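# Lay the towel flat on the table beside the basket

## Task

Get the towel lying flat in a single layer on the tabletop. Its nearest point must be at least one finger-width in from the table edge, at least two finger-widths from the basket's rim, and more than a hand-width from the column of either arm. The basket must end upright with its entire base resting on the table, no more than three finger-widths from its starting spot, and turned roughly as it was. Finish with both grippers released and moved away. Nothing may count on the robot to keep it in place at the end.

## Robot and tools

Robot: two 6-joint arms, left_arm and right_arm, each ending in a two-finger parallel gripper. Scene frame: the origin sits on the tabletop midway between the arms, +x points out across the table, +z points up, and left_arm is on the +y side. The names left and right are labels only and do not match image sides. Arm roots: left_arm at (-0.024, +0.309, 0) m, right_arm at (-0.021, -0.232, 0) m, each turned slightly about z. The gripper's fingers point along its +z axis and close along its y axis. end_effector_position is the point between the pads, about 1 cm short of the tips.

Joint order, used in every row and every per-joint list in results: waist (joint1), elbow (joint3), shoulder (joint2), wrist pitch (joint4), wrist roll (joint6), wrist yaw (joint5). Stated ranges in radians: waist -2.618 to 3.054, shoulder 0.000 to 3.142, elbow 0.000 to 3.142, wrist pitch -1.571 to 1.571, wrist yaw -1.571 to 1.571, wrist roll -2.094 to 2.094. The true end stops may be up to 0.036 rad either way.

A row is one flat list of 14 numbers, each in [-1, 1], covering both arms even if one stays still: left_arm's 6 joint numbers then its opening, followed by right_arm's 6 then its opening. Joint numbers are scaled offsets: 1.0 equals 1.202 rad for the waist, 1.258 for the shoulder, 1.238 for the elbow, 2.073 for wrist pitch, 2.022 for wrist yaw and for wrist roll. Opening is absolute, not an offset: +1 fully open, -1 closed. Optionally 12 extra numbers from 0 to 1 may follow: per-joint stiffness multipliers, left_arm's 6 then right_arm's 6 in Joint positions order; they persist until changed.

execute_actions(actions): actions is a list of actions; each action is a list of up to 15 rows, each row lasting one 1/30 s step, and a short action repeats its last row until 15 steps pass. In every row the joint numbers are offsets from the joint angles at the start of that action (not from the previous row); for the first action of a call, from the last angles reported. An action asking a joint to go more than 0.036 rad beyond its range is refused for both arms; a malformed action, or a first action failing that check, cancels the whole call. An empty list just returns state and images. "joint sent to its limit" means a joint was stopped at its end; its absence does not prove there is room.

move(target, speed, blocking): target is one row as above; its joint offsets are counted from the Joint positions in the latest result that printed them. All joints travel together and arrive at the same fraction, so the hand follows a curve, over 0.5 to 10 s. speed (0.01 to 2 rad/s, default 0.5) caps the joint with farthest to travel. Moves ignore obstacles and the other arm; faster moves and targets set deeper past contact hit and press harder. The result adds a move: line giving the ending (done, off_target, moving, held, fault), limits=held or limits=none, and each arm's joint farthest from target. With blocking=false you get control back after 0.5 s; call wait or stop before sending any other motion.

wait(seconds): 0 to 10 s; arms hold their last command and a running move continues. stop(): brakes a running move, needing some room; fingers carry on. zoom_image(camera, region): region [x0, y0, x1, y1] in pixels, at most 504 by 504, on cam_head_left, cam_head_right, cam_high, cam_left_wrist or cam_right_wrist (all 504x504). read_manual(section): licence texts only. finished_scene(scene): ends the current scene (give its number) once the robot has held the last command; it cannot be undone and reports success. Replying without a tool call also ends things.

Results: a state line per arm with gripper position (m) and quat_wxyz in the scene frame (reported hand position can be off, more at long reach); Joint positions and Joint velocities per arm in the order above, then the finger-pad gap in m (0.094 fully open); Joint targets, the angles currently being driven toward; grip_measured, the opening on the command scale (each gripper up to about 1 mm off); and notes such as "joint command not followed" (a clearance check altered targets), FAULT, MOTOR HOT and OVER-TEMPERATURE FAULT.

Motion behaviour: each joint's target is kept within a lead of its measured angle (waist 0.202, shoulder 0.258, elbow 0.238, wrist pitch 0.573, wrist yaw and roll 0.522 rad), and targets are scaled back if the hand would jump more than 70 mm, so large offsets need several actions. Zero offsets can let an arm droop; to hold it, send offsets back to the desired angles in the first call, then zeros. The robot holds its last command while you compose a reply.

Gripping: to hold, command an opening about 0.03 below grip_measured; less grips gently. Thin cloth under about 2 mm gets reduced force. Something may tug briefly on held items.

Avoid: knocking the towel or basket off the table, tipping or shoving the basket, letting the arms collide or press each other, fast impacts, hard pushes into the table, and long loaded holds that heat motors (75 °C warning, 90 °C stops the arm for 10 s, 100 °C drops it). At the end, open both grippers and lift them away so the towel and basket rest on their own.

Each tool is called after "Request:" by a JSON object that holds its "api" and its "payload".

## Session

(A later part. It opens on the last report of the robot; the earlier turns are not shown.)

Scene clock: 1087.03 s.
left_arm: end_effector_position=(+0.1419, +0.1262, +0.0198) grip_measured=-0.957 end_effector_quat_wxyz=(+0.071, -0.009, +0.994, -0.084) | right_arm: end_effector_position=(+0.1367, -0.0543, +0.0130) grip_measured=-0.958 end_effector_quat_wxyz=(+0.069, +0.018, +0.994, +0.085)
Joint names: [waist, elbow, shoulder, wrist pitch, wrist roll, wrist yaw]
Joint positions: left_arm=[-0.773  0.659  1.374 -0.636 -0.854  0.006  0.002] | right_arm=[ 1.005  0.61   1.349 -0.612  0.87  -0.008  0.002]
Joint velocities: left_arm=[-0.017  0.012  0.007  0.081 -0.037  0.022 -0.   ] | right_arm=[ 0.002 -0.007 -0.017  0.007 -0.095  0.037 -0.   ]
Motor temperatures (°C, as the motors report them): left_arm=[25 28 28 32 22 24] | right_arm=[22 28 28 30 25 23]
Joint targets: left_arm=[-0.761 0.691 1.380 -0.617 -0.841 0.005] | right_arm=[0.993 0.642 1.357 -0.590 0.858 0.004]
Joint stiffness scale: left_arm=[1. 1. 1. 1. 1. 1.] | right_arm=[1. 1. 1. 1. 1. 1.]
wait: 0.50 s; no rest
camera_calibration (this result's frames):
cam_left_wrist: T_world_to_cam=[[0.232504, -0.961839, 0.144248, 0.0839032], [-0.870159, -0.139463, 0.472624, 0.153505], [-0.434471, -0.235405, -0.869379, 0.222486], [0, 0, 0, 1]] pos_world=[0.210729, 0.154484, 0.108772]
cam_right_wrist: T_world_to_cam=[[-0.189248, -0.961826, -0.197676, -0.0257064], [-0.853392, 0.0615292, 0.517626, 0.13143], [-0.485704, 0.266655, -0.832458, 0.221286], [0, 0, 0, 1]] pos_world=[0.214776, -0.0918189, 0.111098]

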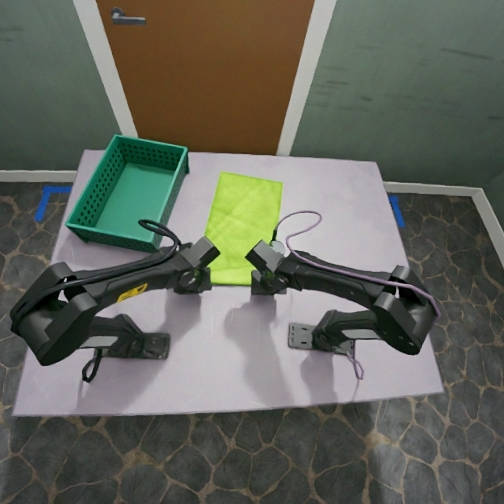

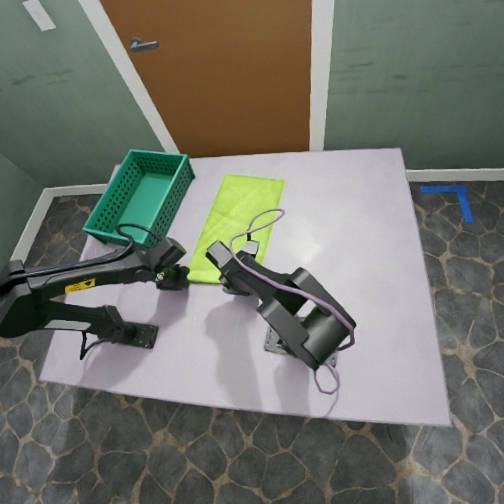

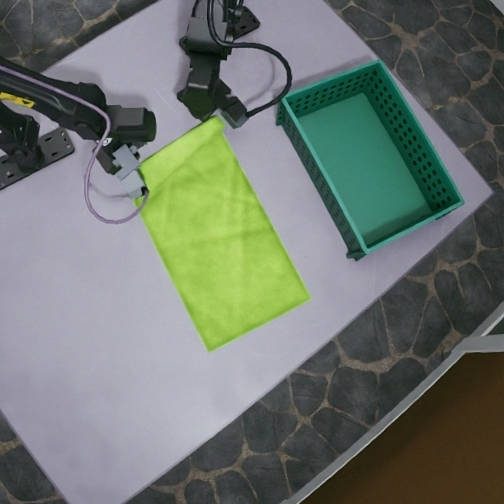

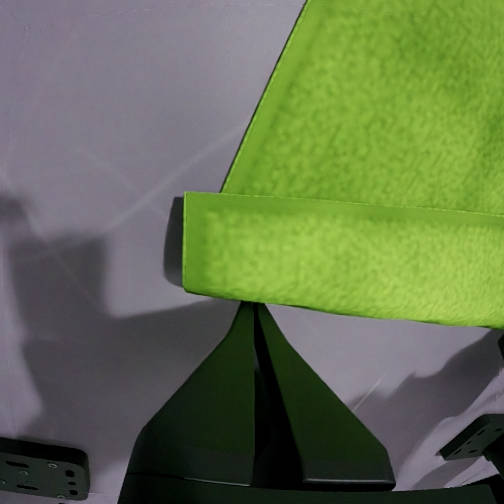

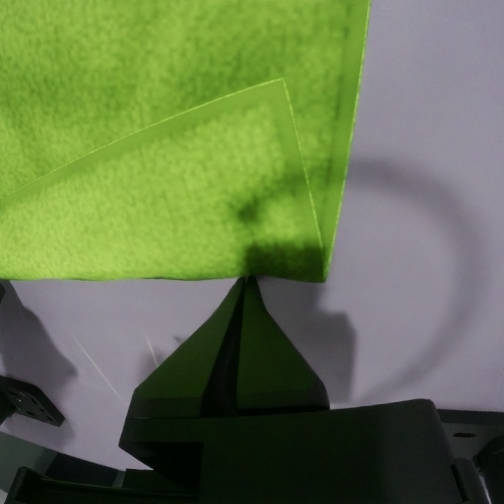

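Request:
{"api": "execute_actions", "payload": {"actions": [[[0.012,0.029,0.007,0.009,0.008,0,-0.96,-0.014,0.029,0.008,0.010,-0.008,0.005,-0.96],[0.018,0.035,0.015,0.010,0.015,0,-0.96,-0.022,0.035,0.016,0.011,-0.013,0.005,-0.96],[0.024,0.042,0.023,0.011,0.023,0,-0.96,-0.031,0.042,0.025,0.012,-0.018,0.005,-0.96],[0.030,0.049,0.031,0.012,0.030,0,-0.96,-0.041,0.049,0.033,0.013,-0.024,0.005,-0.96],[0.037,0.056,0.038,0.012,0.038,0,-0.96,-0.050,0.056,0.041,0.014,-0.029,0.005,-0.96],[0.043,0.063,0.046,0.013,0.045,0,-0.96,-0.059,0.063,0.050,0.015,-0.035,0.005,-0.96],[0.050,0.070,0.054,0.014,0.053,0,-0.96,-0.068,0.070,0.058,0.016,-0.041,0.005,-0.96],[0.056,0.077,0.062,0.015,0.060,0,-0.96,-0.077,0.077,0.067,0.017,-0.046,0.005,-0.96],[0.063,0.083,0.070,0.015,0.068,0,-0.96,-0.086,0.084,0.075,0.018,-0.052,0.005,-0.96],[0.069,0.090,0.078,0.016,0.075,0,-0.96,-0.096,0.091,0.083,0.019,-0.058,0.005,-0.96],[0.075,0.097,0.086,0.017,0.083,0,-0.96,-0.105,0.098,0.092,0.020,-0.063,0.005,-0.96],[0.082,0.104,0.094,0.018,0.090,0,-0.96,-0.114,0.105,0.100,0.021,-0.069,0.005,-0.96],[0.087,0.110,0.101,0.018,0.097,0,-0.96,-0.122,0.111,0.107,0.022,-0.074,0.005,-0.96],[0.092,0.115,0.106,0.019,0.102,0,-0.96,-0.128,0.116,0.113,0.023,-0.077,0.005,-0.96],[0.095,0.118,0.110,0.019,0.105,0,-0.96,-0.132,0.119,0.117,0.023,-0.080,0.005,-0.96]]]}}

Request:
{"api": "wait", "payload": {"seconds": 0.5}}

Scene clock: 1103.17 s.
left_arm: end_effector_position=(+0.1806, +0.1223, +0.0204) grip_measured=-0.957 end_effector_quat_wxyz=(+0.081, +0.020, +0.994, -0.075) | right_arm: end_effector_position=(+0.1826, -0.0574, +0.0135) grip_measured=-0.958 end_effector_quat_wxyz=(+0.079, +0.028, +0.994, +0.075)
Joint names: [waist, elbow, shoulder, wrist pitch, wrist roll, wrist yaw]
Joint positions: left_arm=[-0.678  0.765  1.497 -0.619 -0.701  0.006  0.002] | right_arm=[ 0.87   0.718  1.479 -0.592  0.755 -0.008  0.002]
Joint velocities: left_arm=[ 0.173  0.193  0.212  0.037  0.388 -0.081 -0.001] | right_arm=[-0.232  0.178  0.208  0.037 -0.212 -0.022 -0.   ]
Motor temperatures (°C, as the motors report them): left_arm=[25 28 28 32 22 24] | right_arm=[22 28 28 30 25 23]
Joint targets: left_arm=[-0.658 0.805 1.513 -0.596 -0.641 0.005] | right_arm=[0.846 0.758 1.496 -0.564 0.708 0.002]
Joint stiffness scale: left_arm=[1. 1. 1. 1. 1. 1.] | right_arm=[1. 1. 1. 1. 1. 1.]
camera_calibration (this result's frames):
cam_left_wrist: T_world_to_cam=[[0.176244, -0.976154, 0.126733, 0.0833511], [-0.887801, -0.102028, 0.448776, 0.185412], [-0.425144, -0.191608, -0.884612, 0.23216], [0, 0, 0, 1]] pos_world=[0.24862, 0.144764, 0.1116]
cam_right_wrist: T_world_to_cam=[[-0.20813, -0.960781, -0.183255, -0.016625], [-0.859983, 0.0905012, 0.502234, 0.173636], [-0.465952, 0.262126, -0.845091, 0.241087], [0, 0, 0, 1]] pos_world=[0.258198, -0.0948824, 0.113488]

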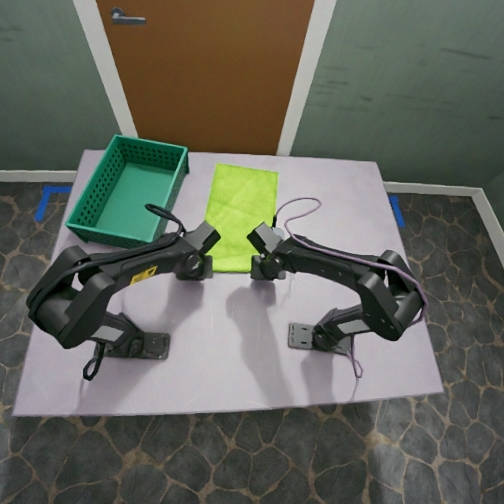

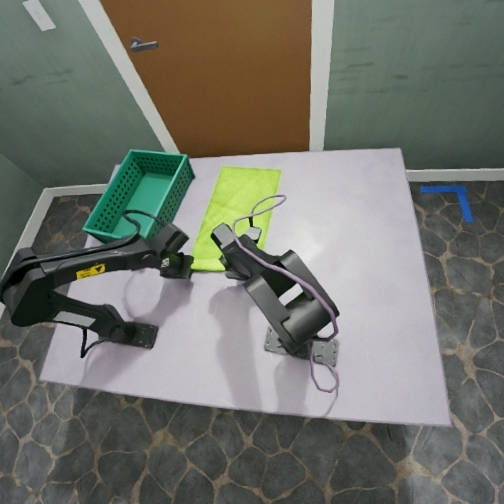

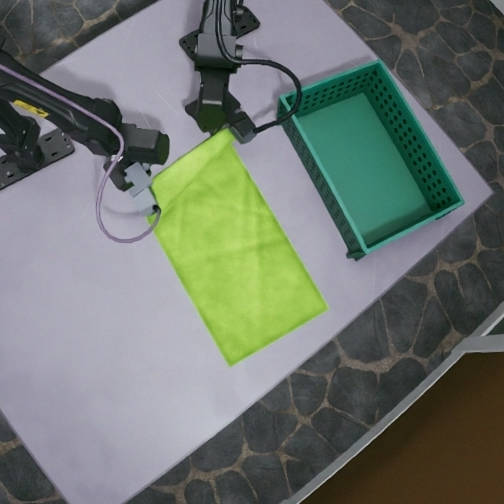

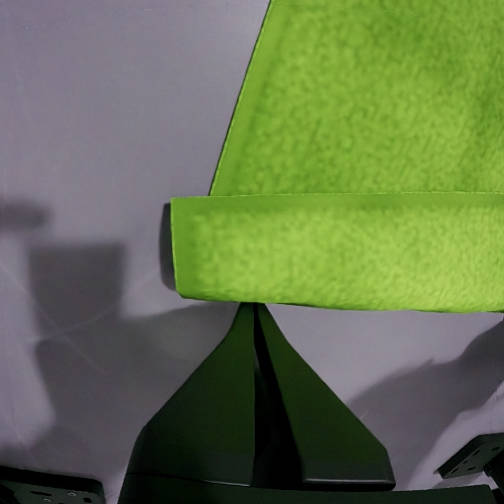

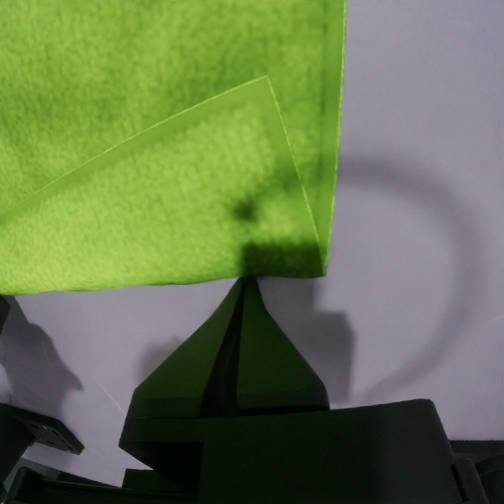

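Scene clock: 1103.67 s.
left_arm: end_effector_position=(+0.1848, +0.1219, +0.0202) grip_measured=-0.957 end_effector_quat_wxyz=(+0.084, +0.039, +0.993, -0.073) | right_arm: end_effector_position=(+0.1876, -0.0575, +0.0134) grip_measured=-0.958 end_effector_quat_wxyz=(+0.082, +0.016, +0.994, +0.075)
Joint names: [waist, elbow, shoulder, wrist pitch, wrist roll, wrist yaw]
Joint positions: left_arm=[-0.669  0.774  1.508 -0.613 -0.654  0.006  0.002] | right_arm=[ 0.858  0.727  1.491 -0.585  0.719 -0.008  0.002]
Joint velocities: left_arm=[-0.017  0.007 -0.017 -0.007  0.022  0.051 -0.   ] | right_arm=[ 0.032 -0.002  0.027  0.037 -0.022  0.022  0.   ]
Motor temperatures (°C, as the motors report them): left_arm=[25 28 28 32 22 24] | right_arm=[22 28 28 30 25 23]
Joint targets: left_arm=[-0.658 0.805 1.513 -0.596 -0.641 0.005] | right_arm=[0.846 0.758 1.496 -0.564 0.708 0.002]
Joint stiffness scale: left_arm=[1. 1. 1. 1. 1. 1.] | right_arm=[1. 1. 1. 1. 1. 1.]
wait: 0.50 s; no rest
camera_calibration (this result's frames):
cam_left_wrist: T_world_to_cam=[[0.138796, -0.982633, 0.123158, 0.0900087], [-0.895329, -0.0713606, 0.439651, 0.187076], [-0.423227, -0.171289, -0.889685, 0.230977], [0, 0, 0, 1]] pos_world=[0.252758, 0.141359, 0.112163]
cam_right_wrist: T_world_to_cam=[[-0.184952, -0.965708, -0.18221, -0.0203363], [-0.866148, 0.0725838, 0.494489, 0.17825], [-0.464306, 0.249278, -0.849871, 0.242416], [0, 0, 0, 1]] pos_world=[0.263185, -0.0930059, 0.114174]

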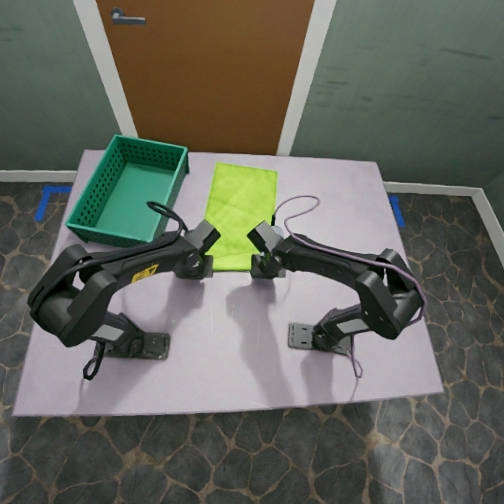

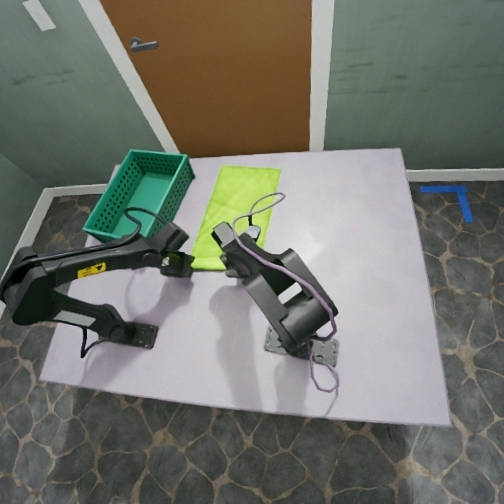

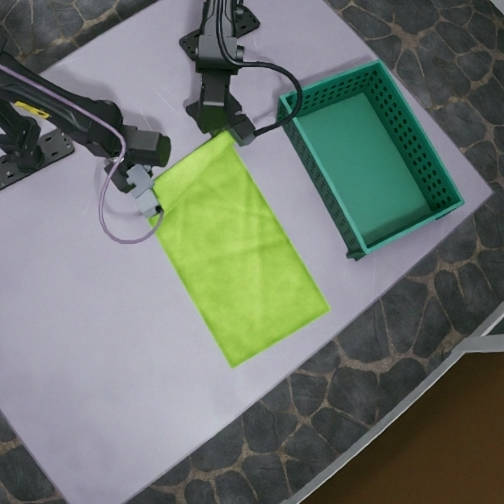

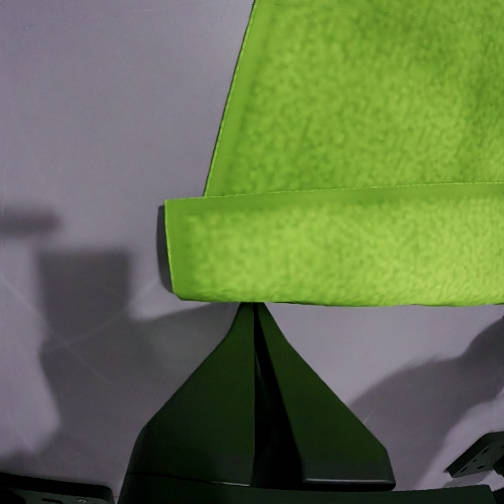

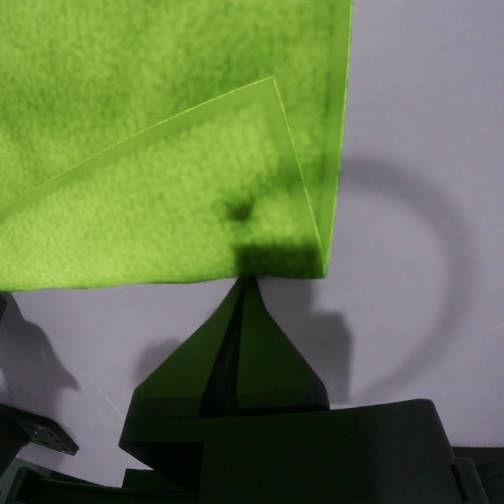

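Request:
{"api": "move", "payload": {"target": [0,0.02,-0.085,-0.04,0,0,-0.96,0,0.02,-0.085,-0.04,0,0,-0.96], "speed": 0.4}}

Scene clock: 1179.87 s.
left_arm: end_effector_position=(+0.1790, +0.1271, +0.0388) grip_measured=-0.957 end_effector_quat_wxyz=(+0.093, +0.040, +0.992, -0.080) | right_arm: end_effector_position=(+0.1806, -0.0632, +0.0300) grip_measured=-0.958 end_effector_quat_wxyz=(+0.087, +0.016, +0.993, +0.079)
Joint names: [waist, elbow, shoulder, wrist pitch, wrist roll, wrist yaw]
Joint positions: left_arm=[-0.669  0.774  1.421 -0.678 -0.652  0.006  0.002] | right_arm=[ 0.858  0.727  1.407 -0.655  0.718 -0.009  0.002]
Joint velocities: left_arm=[-0.022 -0.002  0.012 -0.007 -0.007 -0.007  0.001] | right_arm=[-0.017 -0.007  0.017 -0.051  0.051 -0.007  0.   ]
Motor temperatures (°C, as the motors report them): left_arm=[25 28 28 32 22 24] | right_arm=[22 28 28 29 25 23]
Joint targets: left_arm=[-0.669 0.798 1.401 -0.696 -0.654 0.006] | right_arm=[0.858 0.752 1.384 -0.667 0.720 -0.008]
Joint stiffness scale: left_arm=[1. 1. 1. 1. 1. 1.] | right_arm=[1. 1. 1. 1. 1. 1.]
move: off_target (left_arm, right_arm); limits=none; left_arm: farthest joint: the elbow, 0.025 radians from its target (0.025 radians at the start); right_arm: farthest joint: the elbow, 0.025 radians from its target (0.025 radians at the start)
camera_calibration (this result's frames):
cam_left_wrist: T_world_to_cam=[[0.135104, -0.980891, 0.139999, 0.093455], [-0.902777, -0.0636319, 0.425377, 0.17496], [-0.40834, -0.183858, -0.894122, 0.245064], [0, 0, 0, 1]] pos_world=[0.245393, 0.147859, 0.13161]
cam_right_wrist: T_world_to_cam=[[-0.181983, -0.96442, -0.191771, -0.0242432], [-0.87098, 0.0675833, 0.486648, 0.165147], [-0.456373, 0.25559, -0.85229, 0.253734], [0, 0, 0, 1]] pos_world=[0.255225, -0.0993937, 0.131238]

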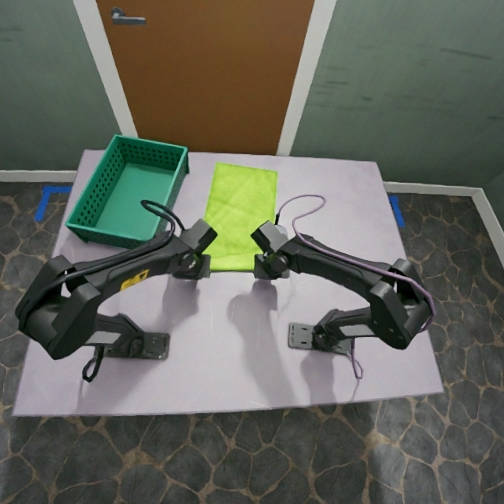

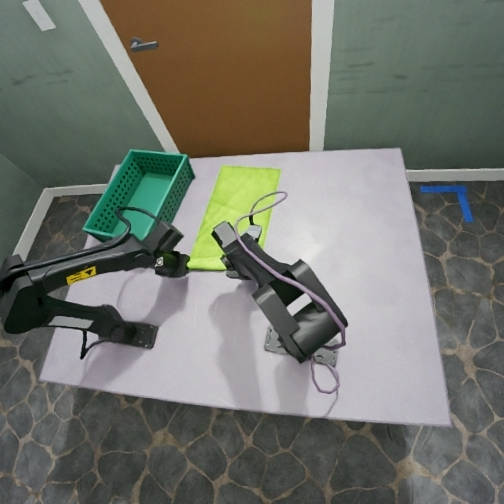

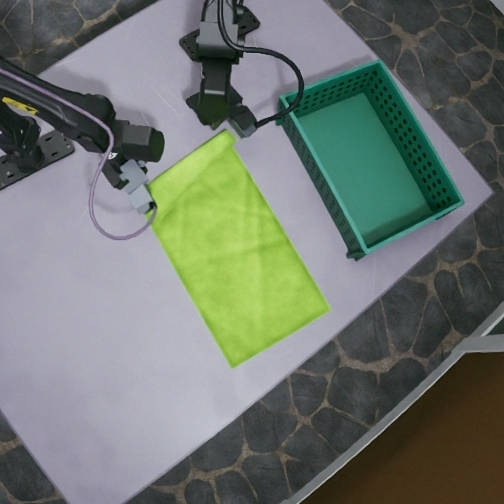

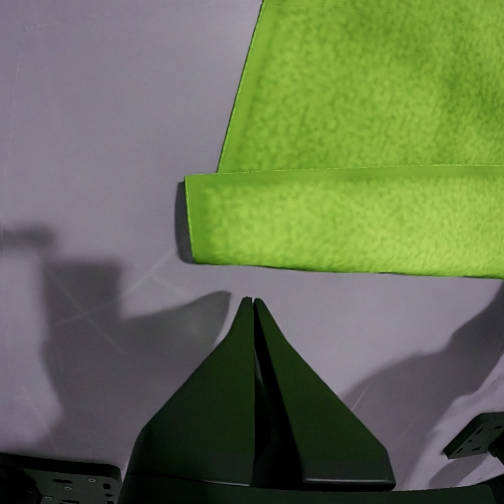

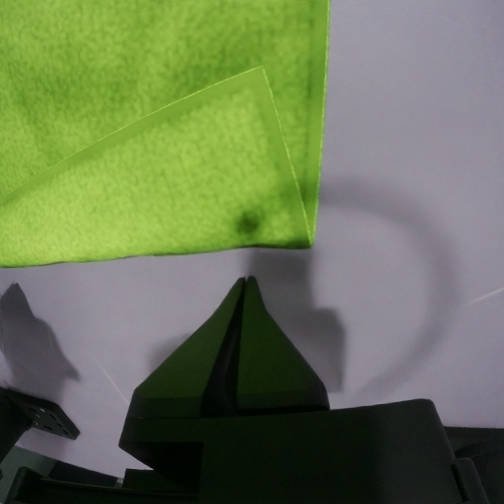

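Request:
{"api": "move", "payload": {"target": [0.136,0.279,0.178,-0.126,0.73,0.102,-0.96,-0.199,0.397,0.268,-0.183,0.564,-0.097,-0.96], "speed": 1.0}}

Request:
{"api": "execute_actions", "payload": {"actions": [[[0.008,0.025,0,-0.006,0,0.005,0.7,-0.008,0.025,0,-0.006,0,0,1]]]}}

Scene clock: 1221.73 s.
left_arm: end_effector_position=(+0.2101, +0.1157, +0.0603) grip_measured=-0.957 end_effector_quat_wxyz=(+0.059, +0.641, +0.760, -0.092) | right_arm: end_effector_position=(+0.2372, -0.0631, +0.0568) grip_measured=-0.958 end_effector_quat_wxyz=(-0.090, +0.637, +0.764, +0.045)
Joint names: [waist, elbow, shoulder, wrist pitch, wrist roll, wrist yaw]
Joint positions: left_arm=[-0.517  1.087  1.64  -0.921  0.813  0.196  0.002] | right_arm=[ 0.63   1.188  1.739 -1.01   1.849 -0.202  0.002]
Joint velocities: left_arm=[-0.002 -0.017  0.007  0.022 -0.095 -0.051  0.001] | right_arm=[-0.022 -0.017  0.007 -0.007 -0.051 -0.037 -0.   ]
Motor temperatures (°C, as the motors report them): left_arm=[25 28 28 31 22 24] | right_arm=[22 28 28 28 25 23]
Joint targets: left_arm=[-0.506 1.119 1.645 -0.939 0.824 0.212] | right_arm=[0.619 1.219 1.744 -1.035 1.858 -0.205]
Joint stiffness scale: left_arm=[1. 1. 1. 1. 1. 1.] | right_arm=[1. 1. 1. 1. 1. 1.]
move: off_target (left_arm, right_arm); limits=none; left_arm: farthest joint: the elbow, 0.033 radians from its target (0.346 radians at the start); right_arm: farthest joint: the elbow, 0.031 radians from its target (0.491 radians at the start)
camera_calibration (this result's frames):
cam_left_wrist: T_world_to_cam=[[-0.922558, -0.381598, 0.0571752, 0.232934], [-0.329766, 0.856682, 0.396675, -0.0320034], [-0.200351, 0.347101, -0.916177, 0.171049], [0, 0, 0, 1]] pos_world=[0.238612, 0.0569327, 0.156088]
cam_right_wrist: T_world_to_cam=[[-0.997155, -0.0180616, 0.0731842, 0.229217], [0.0429575, 0.661633, 0.748596, 0.00724028], [-0.061942, 0.74961, -0.658975, 0.22899], [0, 0, 0, 1]] pos_world=[0.242438, -0.172304, 0.128704]

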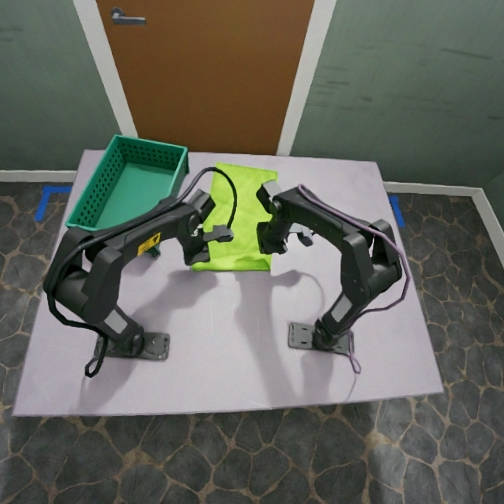

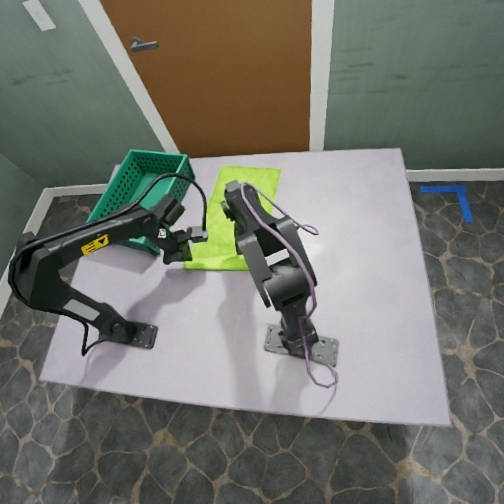

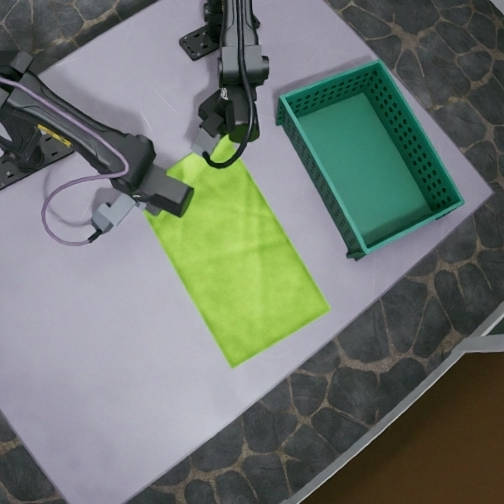

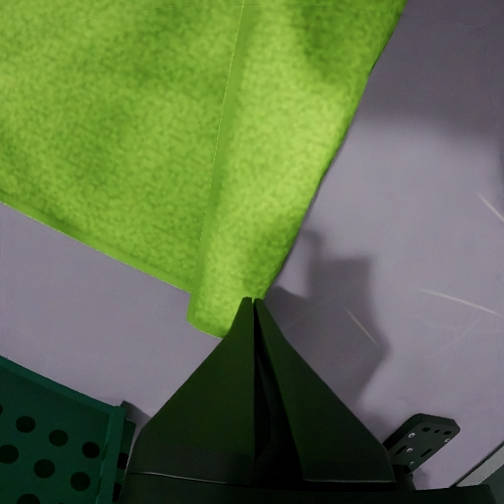

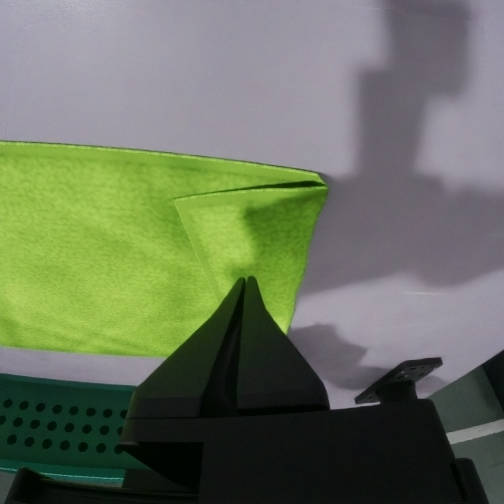

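Scene clock: 1222.23 s.
left_arm: end_effector_position=(+0.2101, +0.1157, +0.0603) grip_measured=+0.697 end_effector_quat_wxyz=(+0.059, +0.641, +0.760, -0.092) | right_arm: end_effector_position=(+0.2372, -0.0631, +0.0568) grip_measured=+1.000 end_effector_quat_wxyz=(-0.090, +0.637, +0.764, +0.045)
Joint names: [waist, elbow, shoulder, wrist pitch, wrist roll, wrist yaw]
Joint positions: left_arm=[-0.517  1.087  1.64  -0.921  0.813  0.196  0.08 ] | right_arm=[ 0.63   1.188  1.739 -1.01   1.849 -0.202  0.094]
Joint velocities: left_arm=[-0.007  0.002  0.012 -0.007  0.066 -0.022 -0.001] | right_arm=[-0.027 -0.002  0.012 -0.037  0.022 -0.007  0.   ]
Motor temperatures (°C, as the motors report them): left_arm=[25 28 28 31 22 24] | right_arm=[22 28 28 28 25 23]
Joint targets: left_arm=[-0.508 1.117 1.640 -0.933 0.813 0.206] | right_arm=[0.621 1.219 1.739 -1.023 1.849 -0.202]
Joint stiffness scale: left_arm=[1. 1. 1. 1. 1. 1.] | right_arm=[1. 1. 1. 1. 1. 1.]
camera_calibration (this result's frames):
cam_left_wrist: T_world_to_cam=[[-0.922558, -0.381598, 0.0571752, 0.232934], [-0.329766, 0.856682, 0.396675, -0.0320034], [-0.200351, 0.347101, -0.916177, 0.171049], [0, 0, 0, 1]] pos_world=[0.238612, 0.0569327, 0.156088]
cam_right_wrist: T_world_to_cam=[[-0.997155, -0.0180616, 0.0731842, 0.229217], [0.0429575, 0.661633, 0.748596, 0.00724028], [-0.061942, 0.74961, -0.658975, 0.22899], [0, 0, 0, 1]] pos_world=[0.242438, -0.172304, 0.128704]

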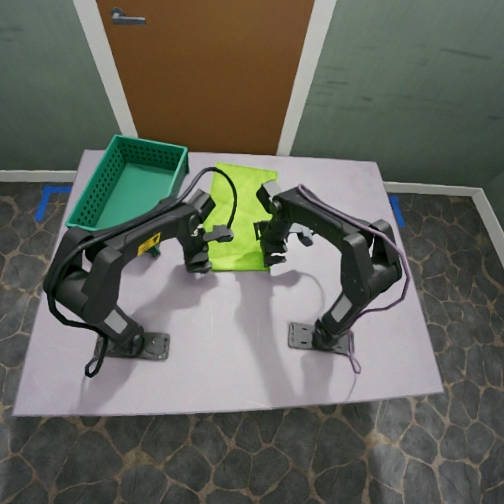

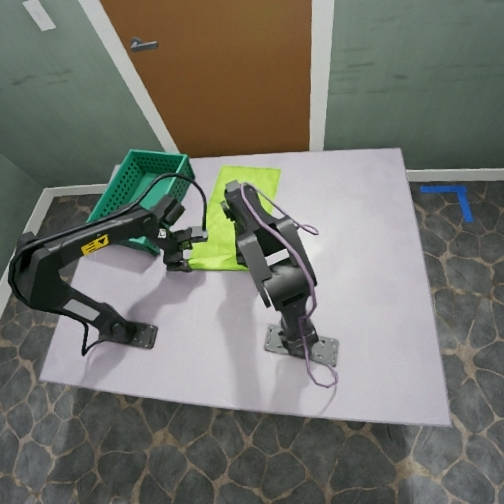

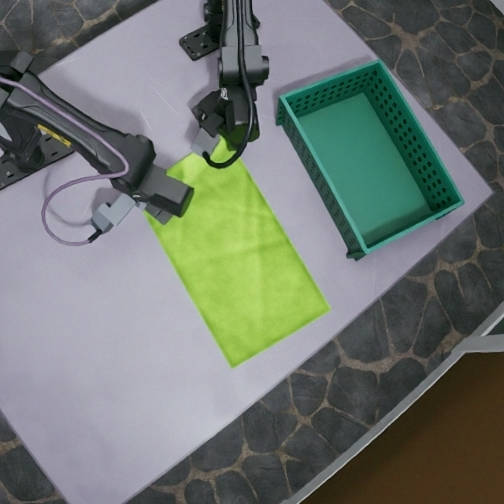

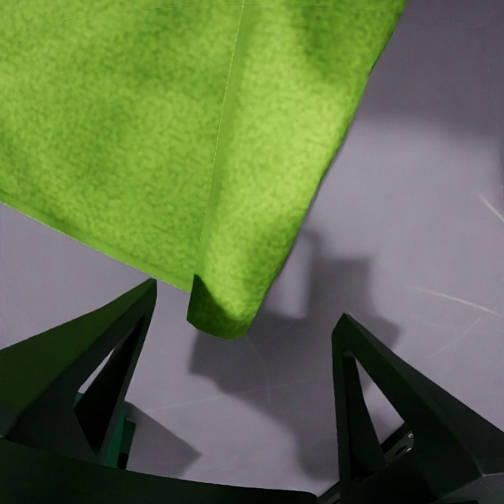

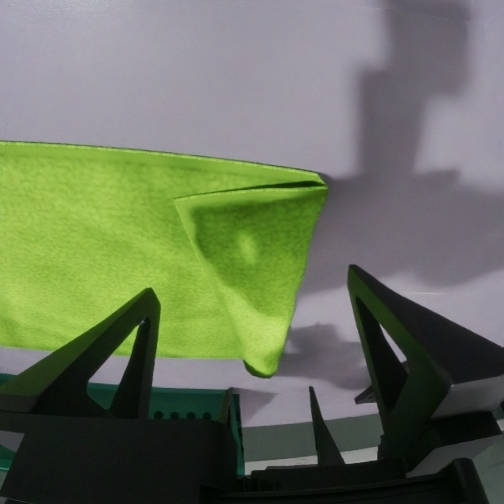

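Request:
{"api": "move", "payload": {"target": [0.005,-0.079,0.0435,0.072,0,0.005,0.7,-0.005,-0.0755,0.047,0.069,0,0,1], "speed": 0.2}}

Scene clock: 1233.07 s.
left_arm: end_effector_position=(+0.2088, +0.1166, +0.0264) grip_measured=+0.697 end_effector_quat_wxyz=(+0.054, +0.641, +0.760, -0.092) | right_arm: end_effector_position=(+0.2374, -0.0630, +0.0210) grip_measured=+1.000 end_effector_quat_wxyz=(-0.091, +0.637, +0.764, +0.043)
Joint names: [waist, elbow, shoulder, wrist pitch, wrist roll, wrist yaw]
Joint positions: left_arm=[-0.517  1.001  1.693 -0.792  0.813  0.196  0.08 ] | right_arm=[ 0.63   1.104  1.796 -0.875  1.849 -0.202  0.094]
Joint velocities: left_arm=[-0.007  0.002 -0.007 -0.095  0.007 -0.037  0.   ] | right_arm=[ 0.012 -0.002  0.002 -0.022  0.022  0.066  0.   ]
Motor temperatures (°C, as the motors report them): left_arm=[25 28 28 30 22 24] | right_arm=[22 28 28 28 25 23]
Joint targets: left_arm=[-0.511 0.989 1.695 -0.772 0.813 0.206] | right_arm=[0.624 1.094 1.798 -0.867 1.849 -0.202]
Joint stiffness scale: left_arm=[1. 1. 1. 1. 1. 1.] | right_arm=[1. 1. 1. 1. 1. 1.]
move: done; limits=none; left_arm: farthest joint: the wrist pitch, 0.020 radians from its target (0.149 radians at the start); right_arm: farthest joint: the elbow, 0.009 radians from its target (0.093 radians at the start)
camera_calibration (this result's frames):
cam_left_wrist: T_world_to_cam=[[-0.922081, -0.381911, 0.0625369, 0.233767], [-0.326573, 0.85459, 0.403765, -0.0203856], [-0.207646, 0.351881, -0.912723, 0.140371], [0, 0, 0, 1]] pos_world=[0.238042, 0.0573058, 0.121732]
cam_right_wrist: T_world_to_cam=[[-0.996819, -0.0178961, 0.0776571, 0.231872], [0.0462826, 0.663275, 0.746943, 0.0332811], [-0.0648753, 0.748162, -0.660337, 0.206], [0, 0, 0, 1]] pos_world=[0.242959, -0.172047, 0.093164]

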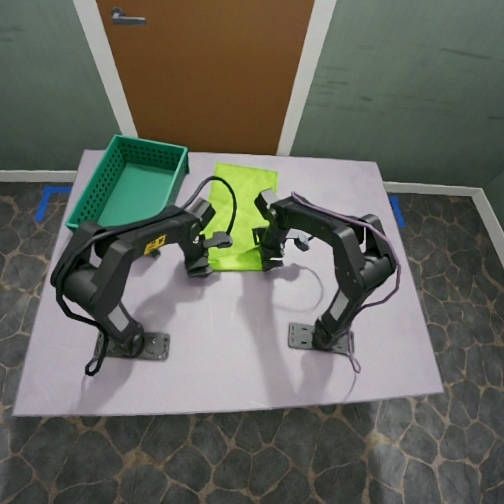

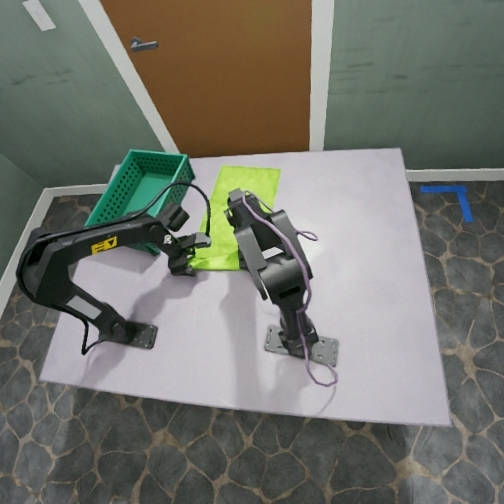

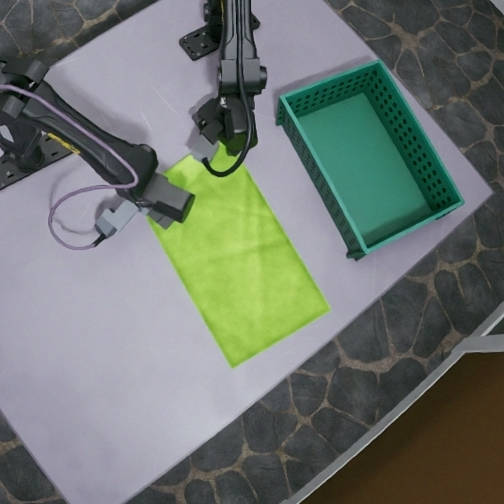

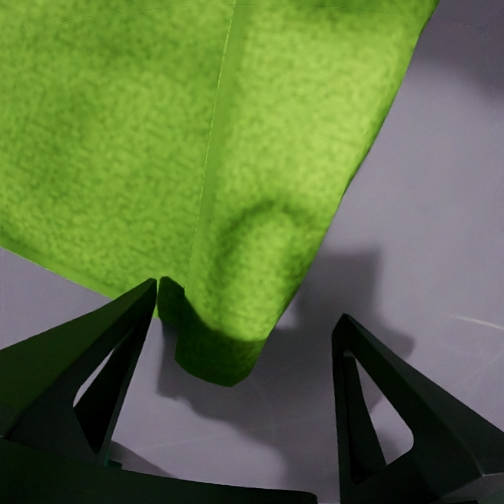

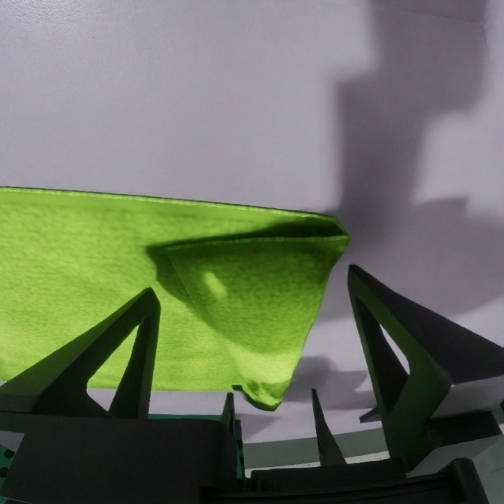

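Request:
{"api": "execute_actions", "payload": {"actions": [[[0.004,-0.009,0.004,0.008,0,0.005,0.7,-0.004,-0.007,0.004,0,0,0,1],[0.004,-0.009,0.007,0.008,0,0.005,0.7,-0.004,-0.007,0.007,0,0,0,1],[0.004,-0.009,0.01,0.008,0,0.005,0.7,-0.004,-0.007,0.01,0,0,0,1],[0.004,-0.009,0.013,0.008,0,0.005,0.7,-0.004,-0.007,0.013,0,0,0,1],[0.004,-0.009,0.016,0.008,0,0.005,0.7,-0.004,-0.007,0.016,0,0,0,1],[0.004,-0.009,0.019,0.008,0,0.005,0.7,-0.004,-0.007,0.019,0,0,0,1],[0.004,-0.009,0.022,0.008,0,0.005,0.7,-0.004,-0.007,0.022,0,0,0,1],[0.004,-0.009,0.025,0.008,0,0.005,0.7,-0.004,-0.007,0.025,0,0,0,1]]]}}

Scene clock: 1240.53 s.
left_arm: end_effector_position=(+0.2076, +0.1174, +0.0200) grip_measured=+0.697 end_effector_quat_wxyz=(+0.044, +0.640, +0.761, -0.093) | right_arm: end_effector_position=(+0.2356, -0.0638, +0.0138) grip_measured=+1.000 end_effector_quat_wxyz=(-0.096, +0.638, +0.763, +0.033)
Joint names: [waist, elbow, shoulder, wrist pitch, wrist roll, wrist yaw]
Joint positions: left_arm=[-0.517  1.001  1.716 -0.789  0.813  0.196  0.08 ] | right_arm=[ 0.63   1.104  1.821 -0.872  1.849 -0.203  0.094]
Joint velocities: left_arm=[-0.007 -0.007  0.002  0.037 -0.007  0.007 -0.   ] | right_arm=[ 0.027 -0.007  0.007 -0.022 -0.007 -0.022  0.   ]
Motor temperatures (°C, as the motors report them): left_arm=[25 28 28 30 22 24] | right_arm=[22 28 28 28 25 23]
Joint targets: left_arm=[-0.513 0.990 1.724 -0.776 0.813 0.206] | right_arm=[0.626 1.095 1.827 -0.875 1.849 -0.202]
Joint stiffness scale: left_arm=[1. 1. 1. 1. 1. 1.] | right_arm=[1. 1. 1. 1. 1. 1.]
camera_calibration (this result's frames):
cam_left_wrist: T_world_to_cam=[[-0.920951, -0.382651, 0.0736704, 0.233021], [-0.319753, 0.85012, 0.418394, -0.0199976], [-0.222728, 0.361764, -0.905273, 0.13581], [0, 0, 0, 1]] pos_world=[0.238456, 0.0570349, 0.114146]
cam_right_wrist: T_world_to_cam=[[-0.995031, -0.0170478, 0.0980936, 0.23004], [0.0614093, 0.670426, 0.739431, 0.0362411], [-0.0783701, 0.741781, -0.666048, 0.20458], [0, 0, 0, 1]] pos_world=[0.242704, -0.172128, 0.0868965]

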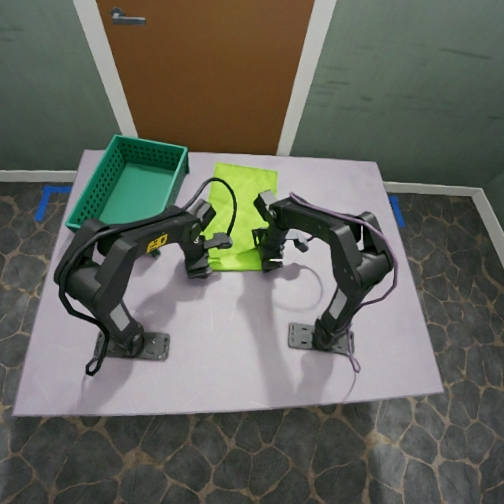

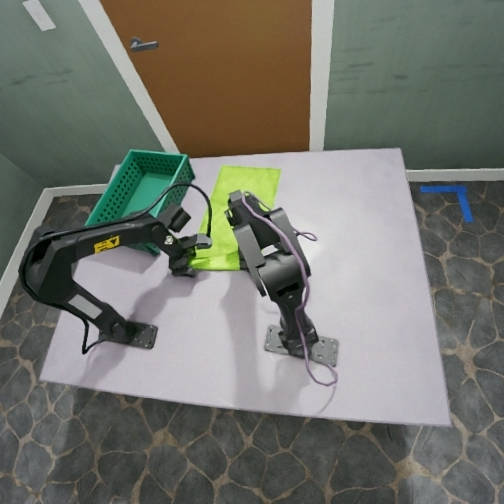

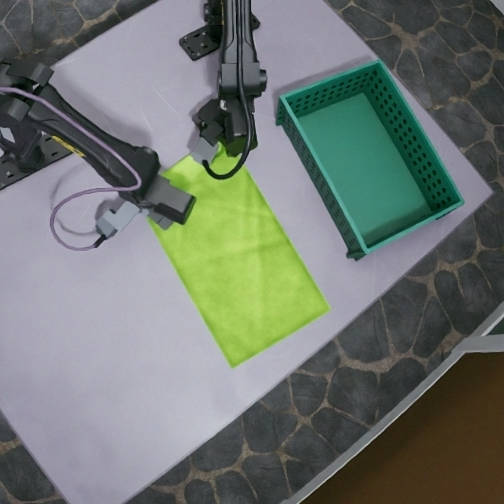

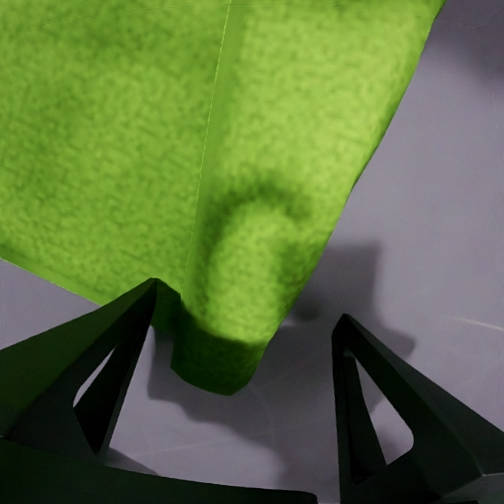

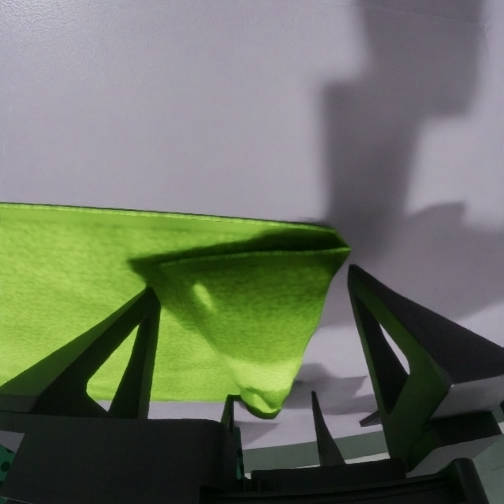

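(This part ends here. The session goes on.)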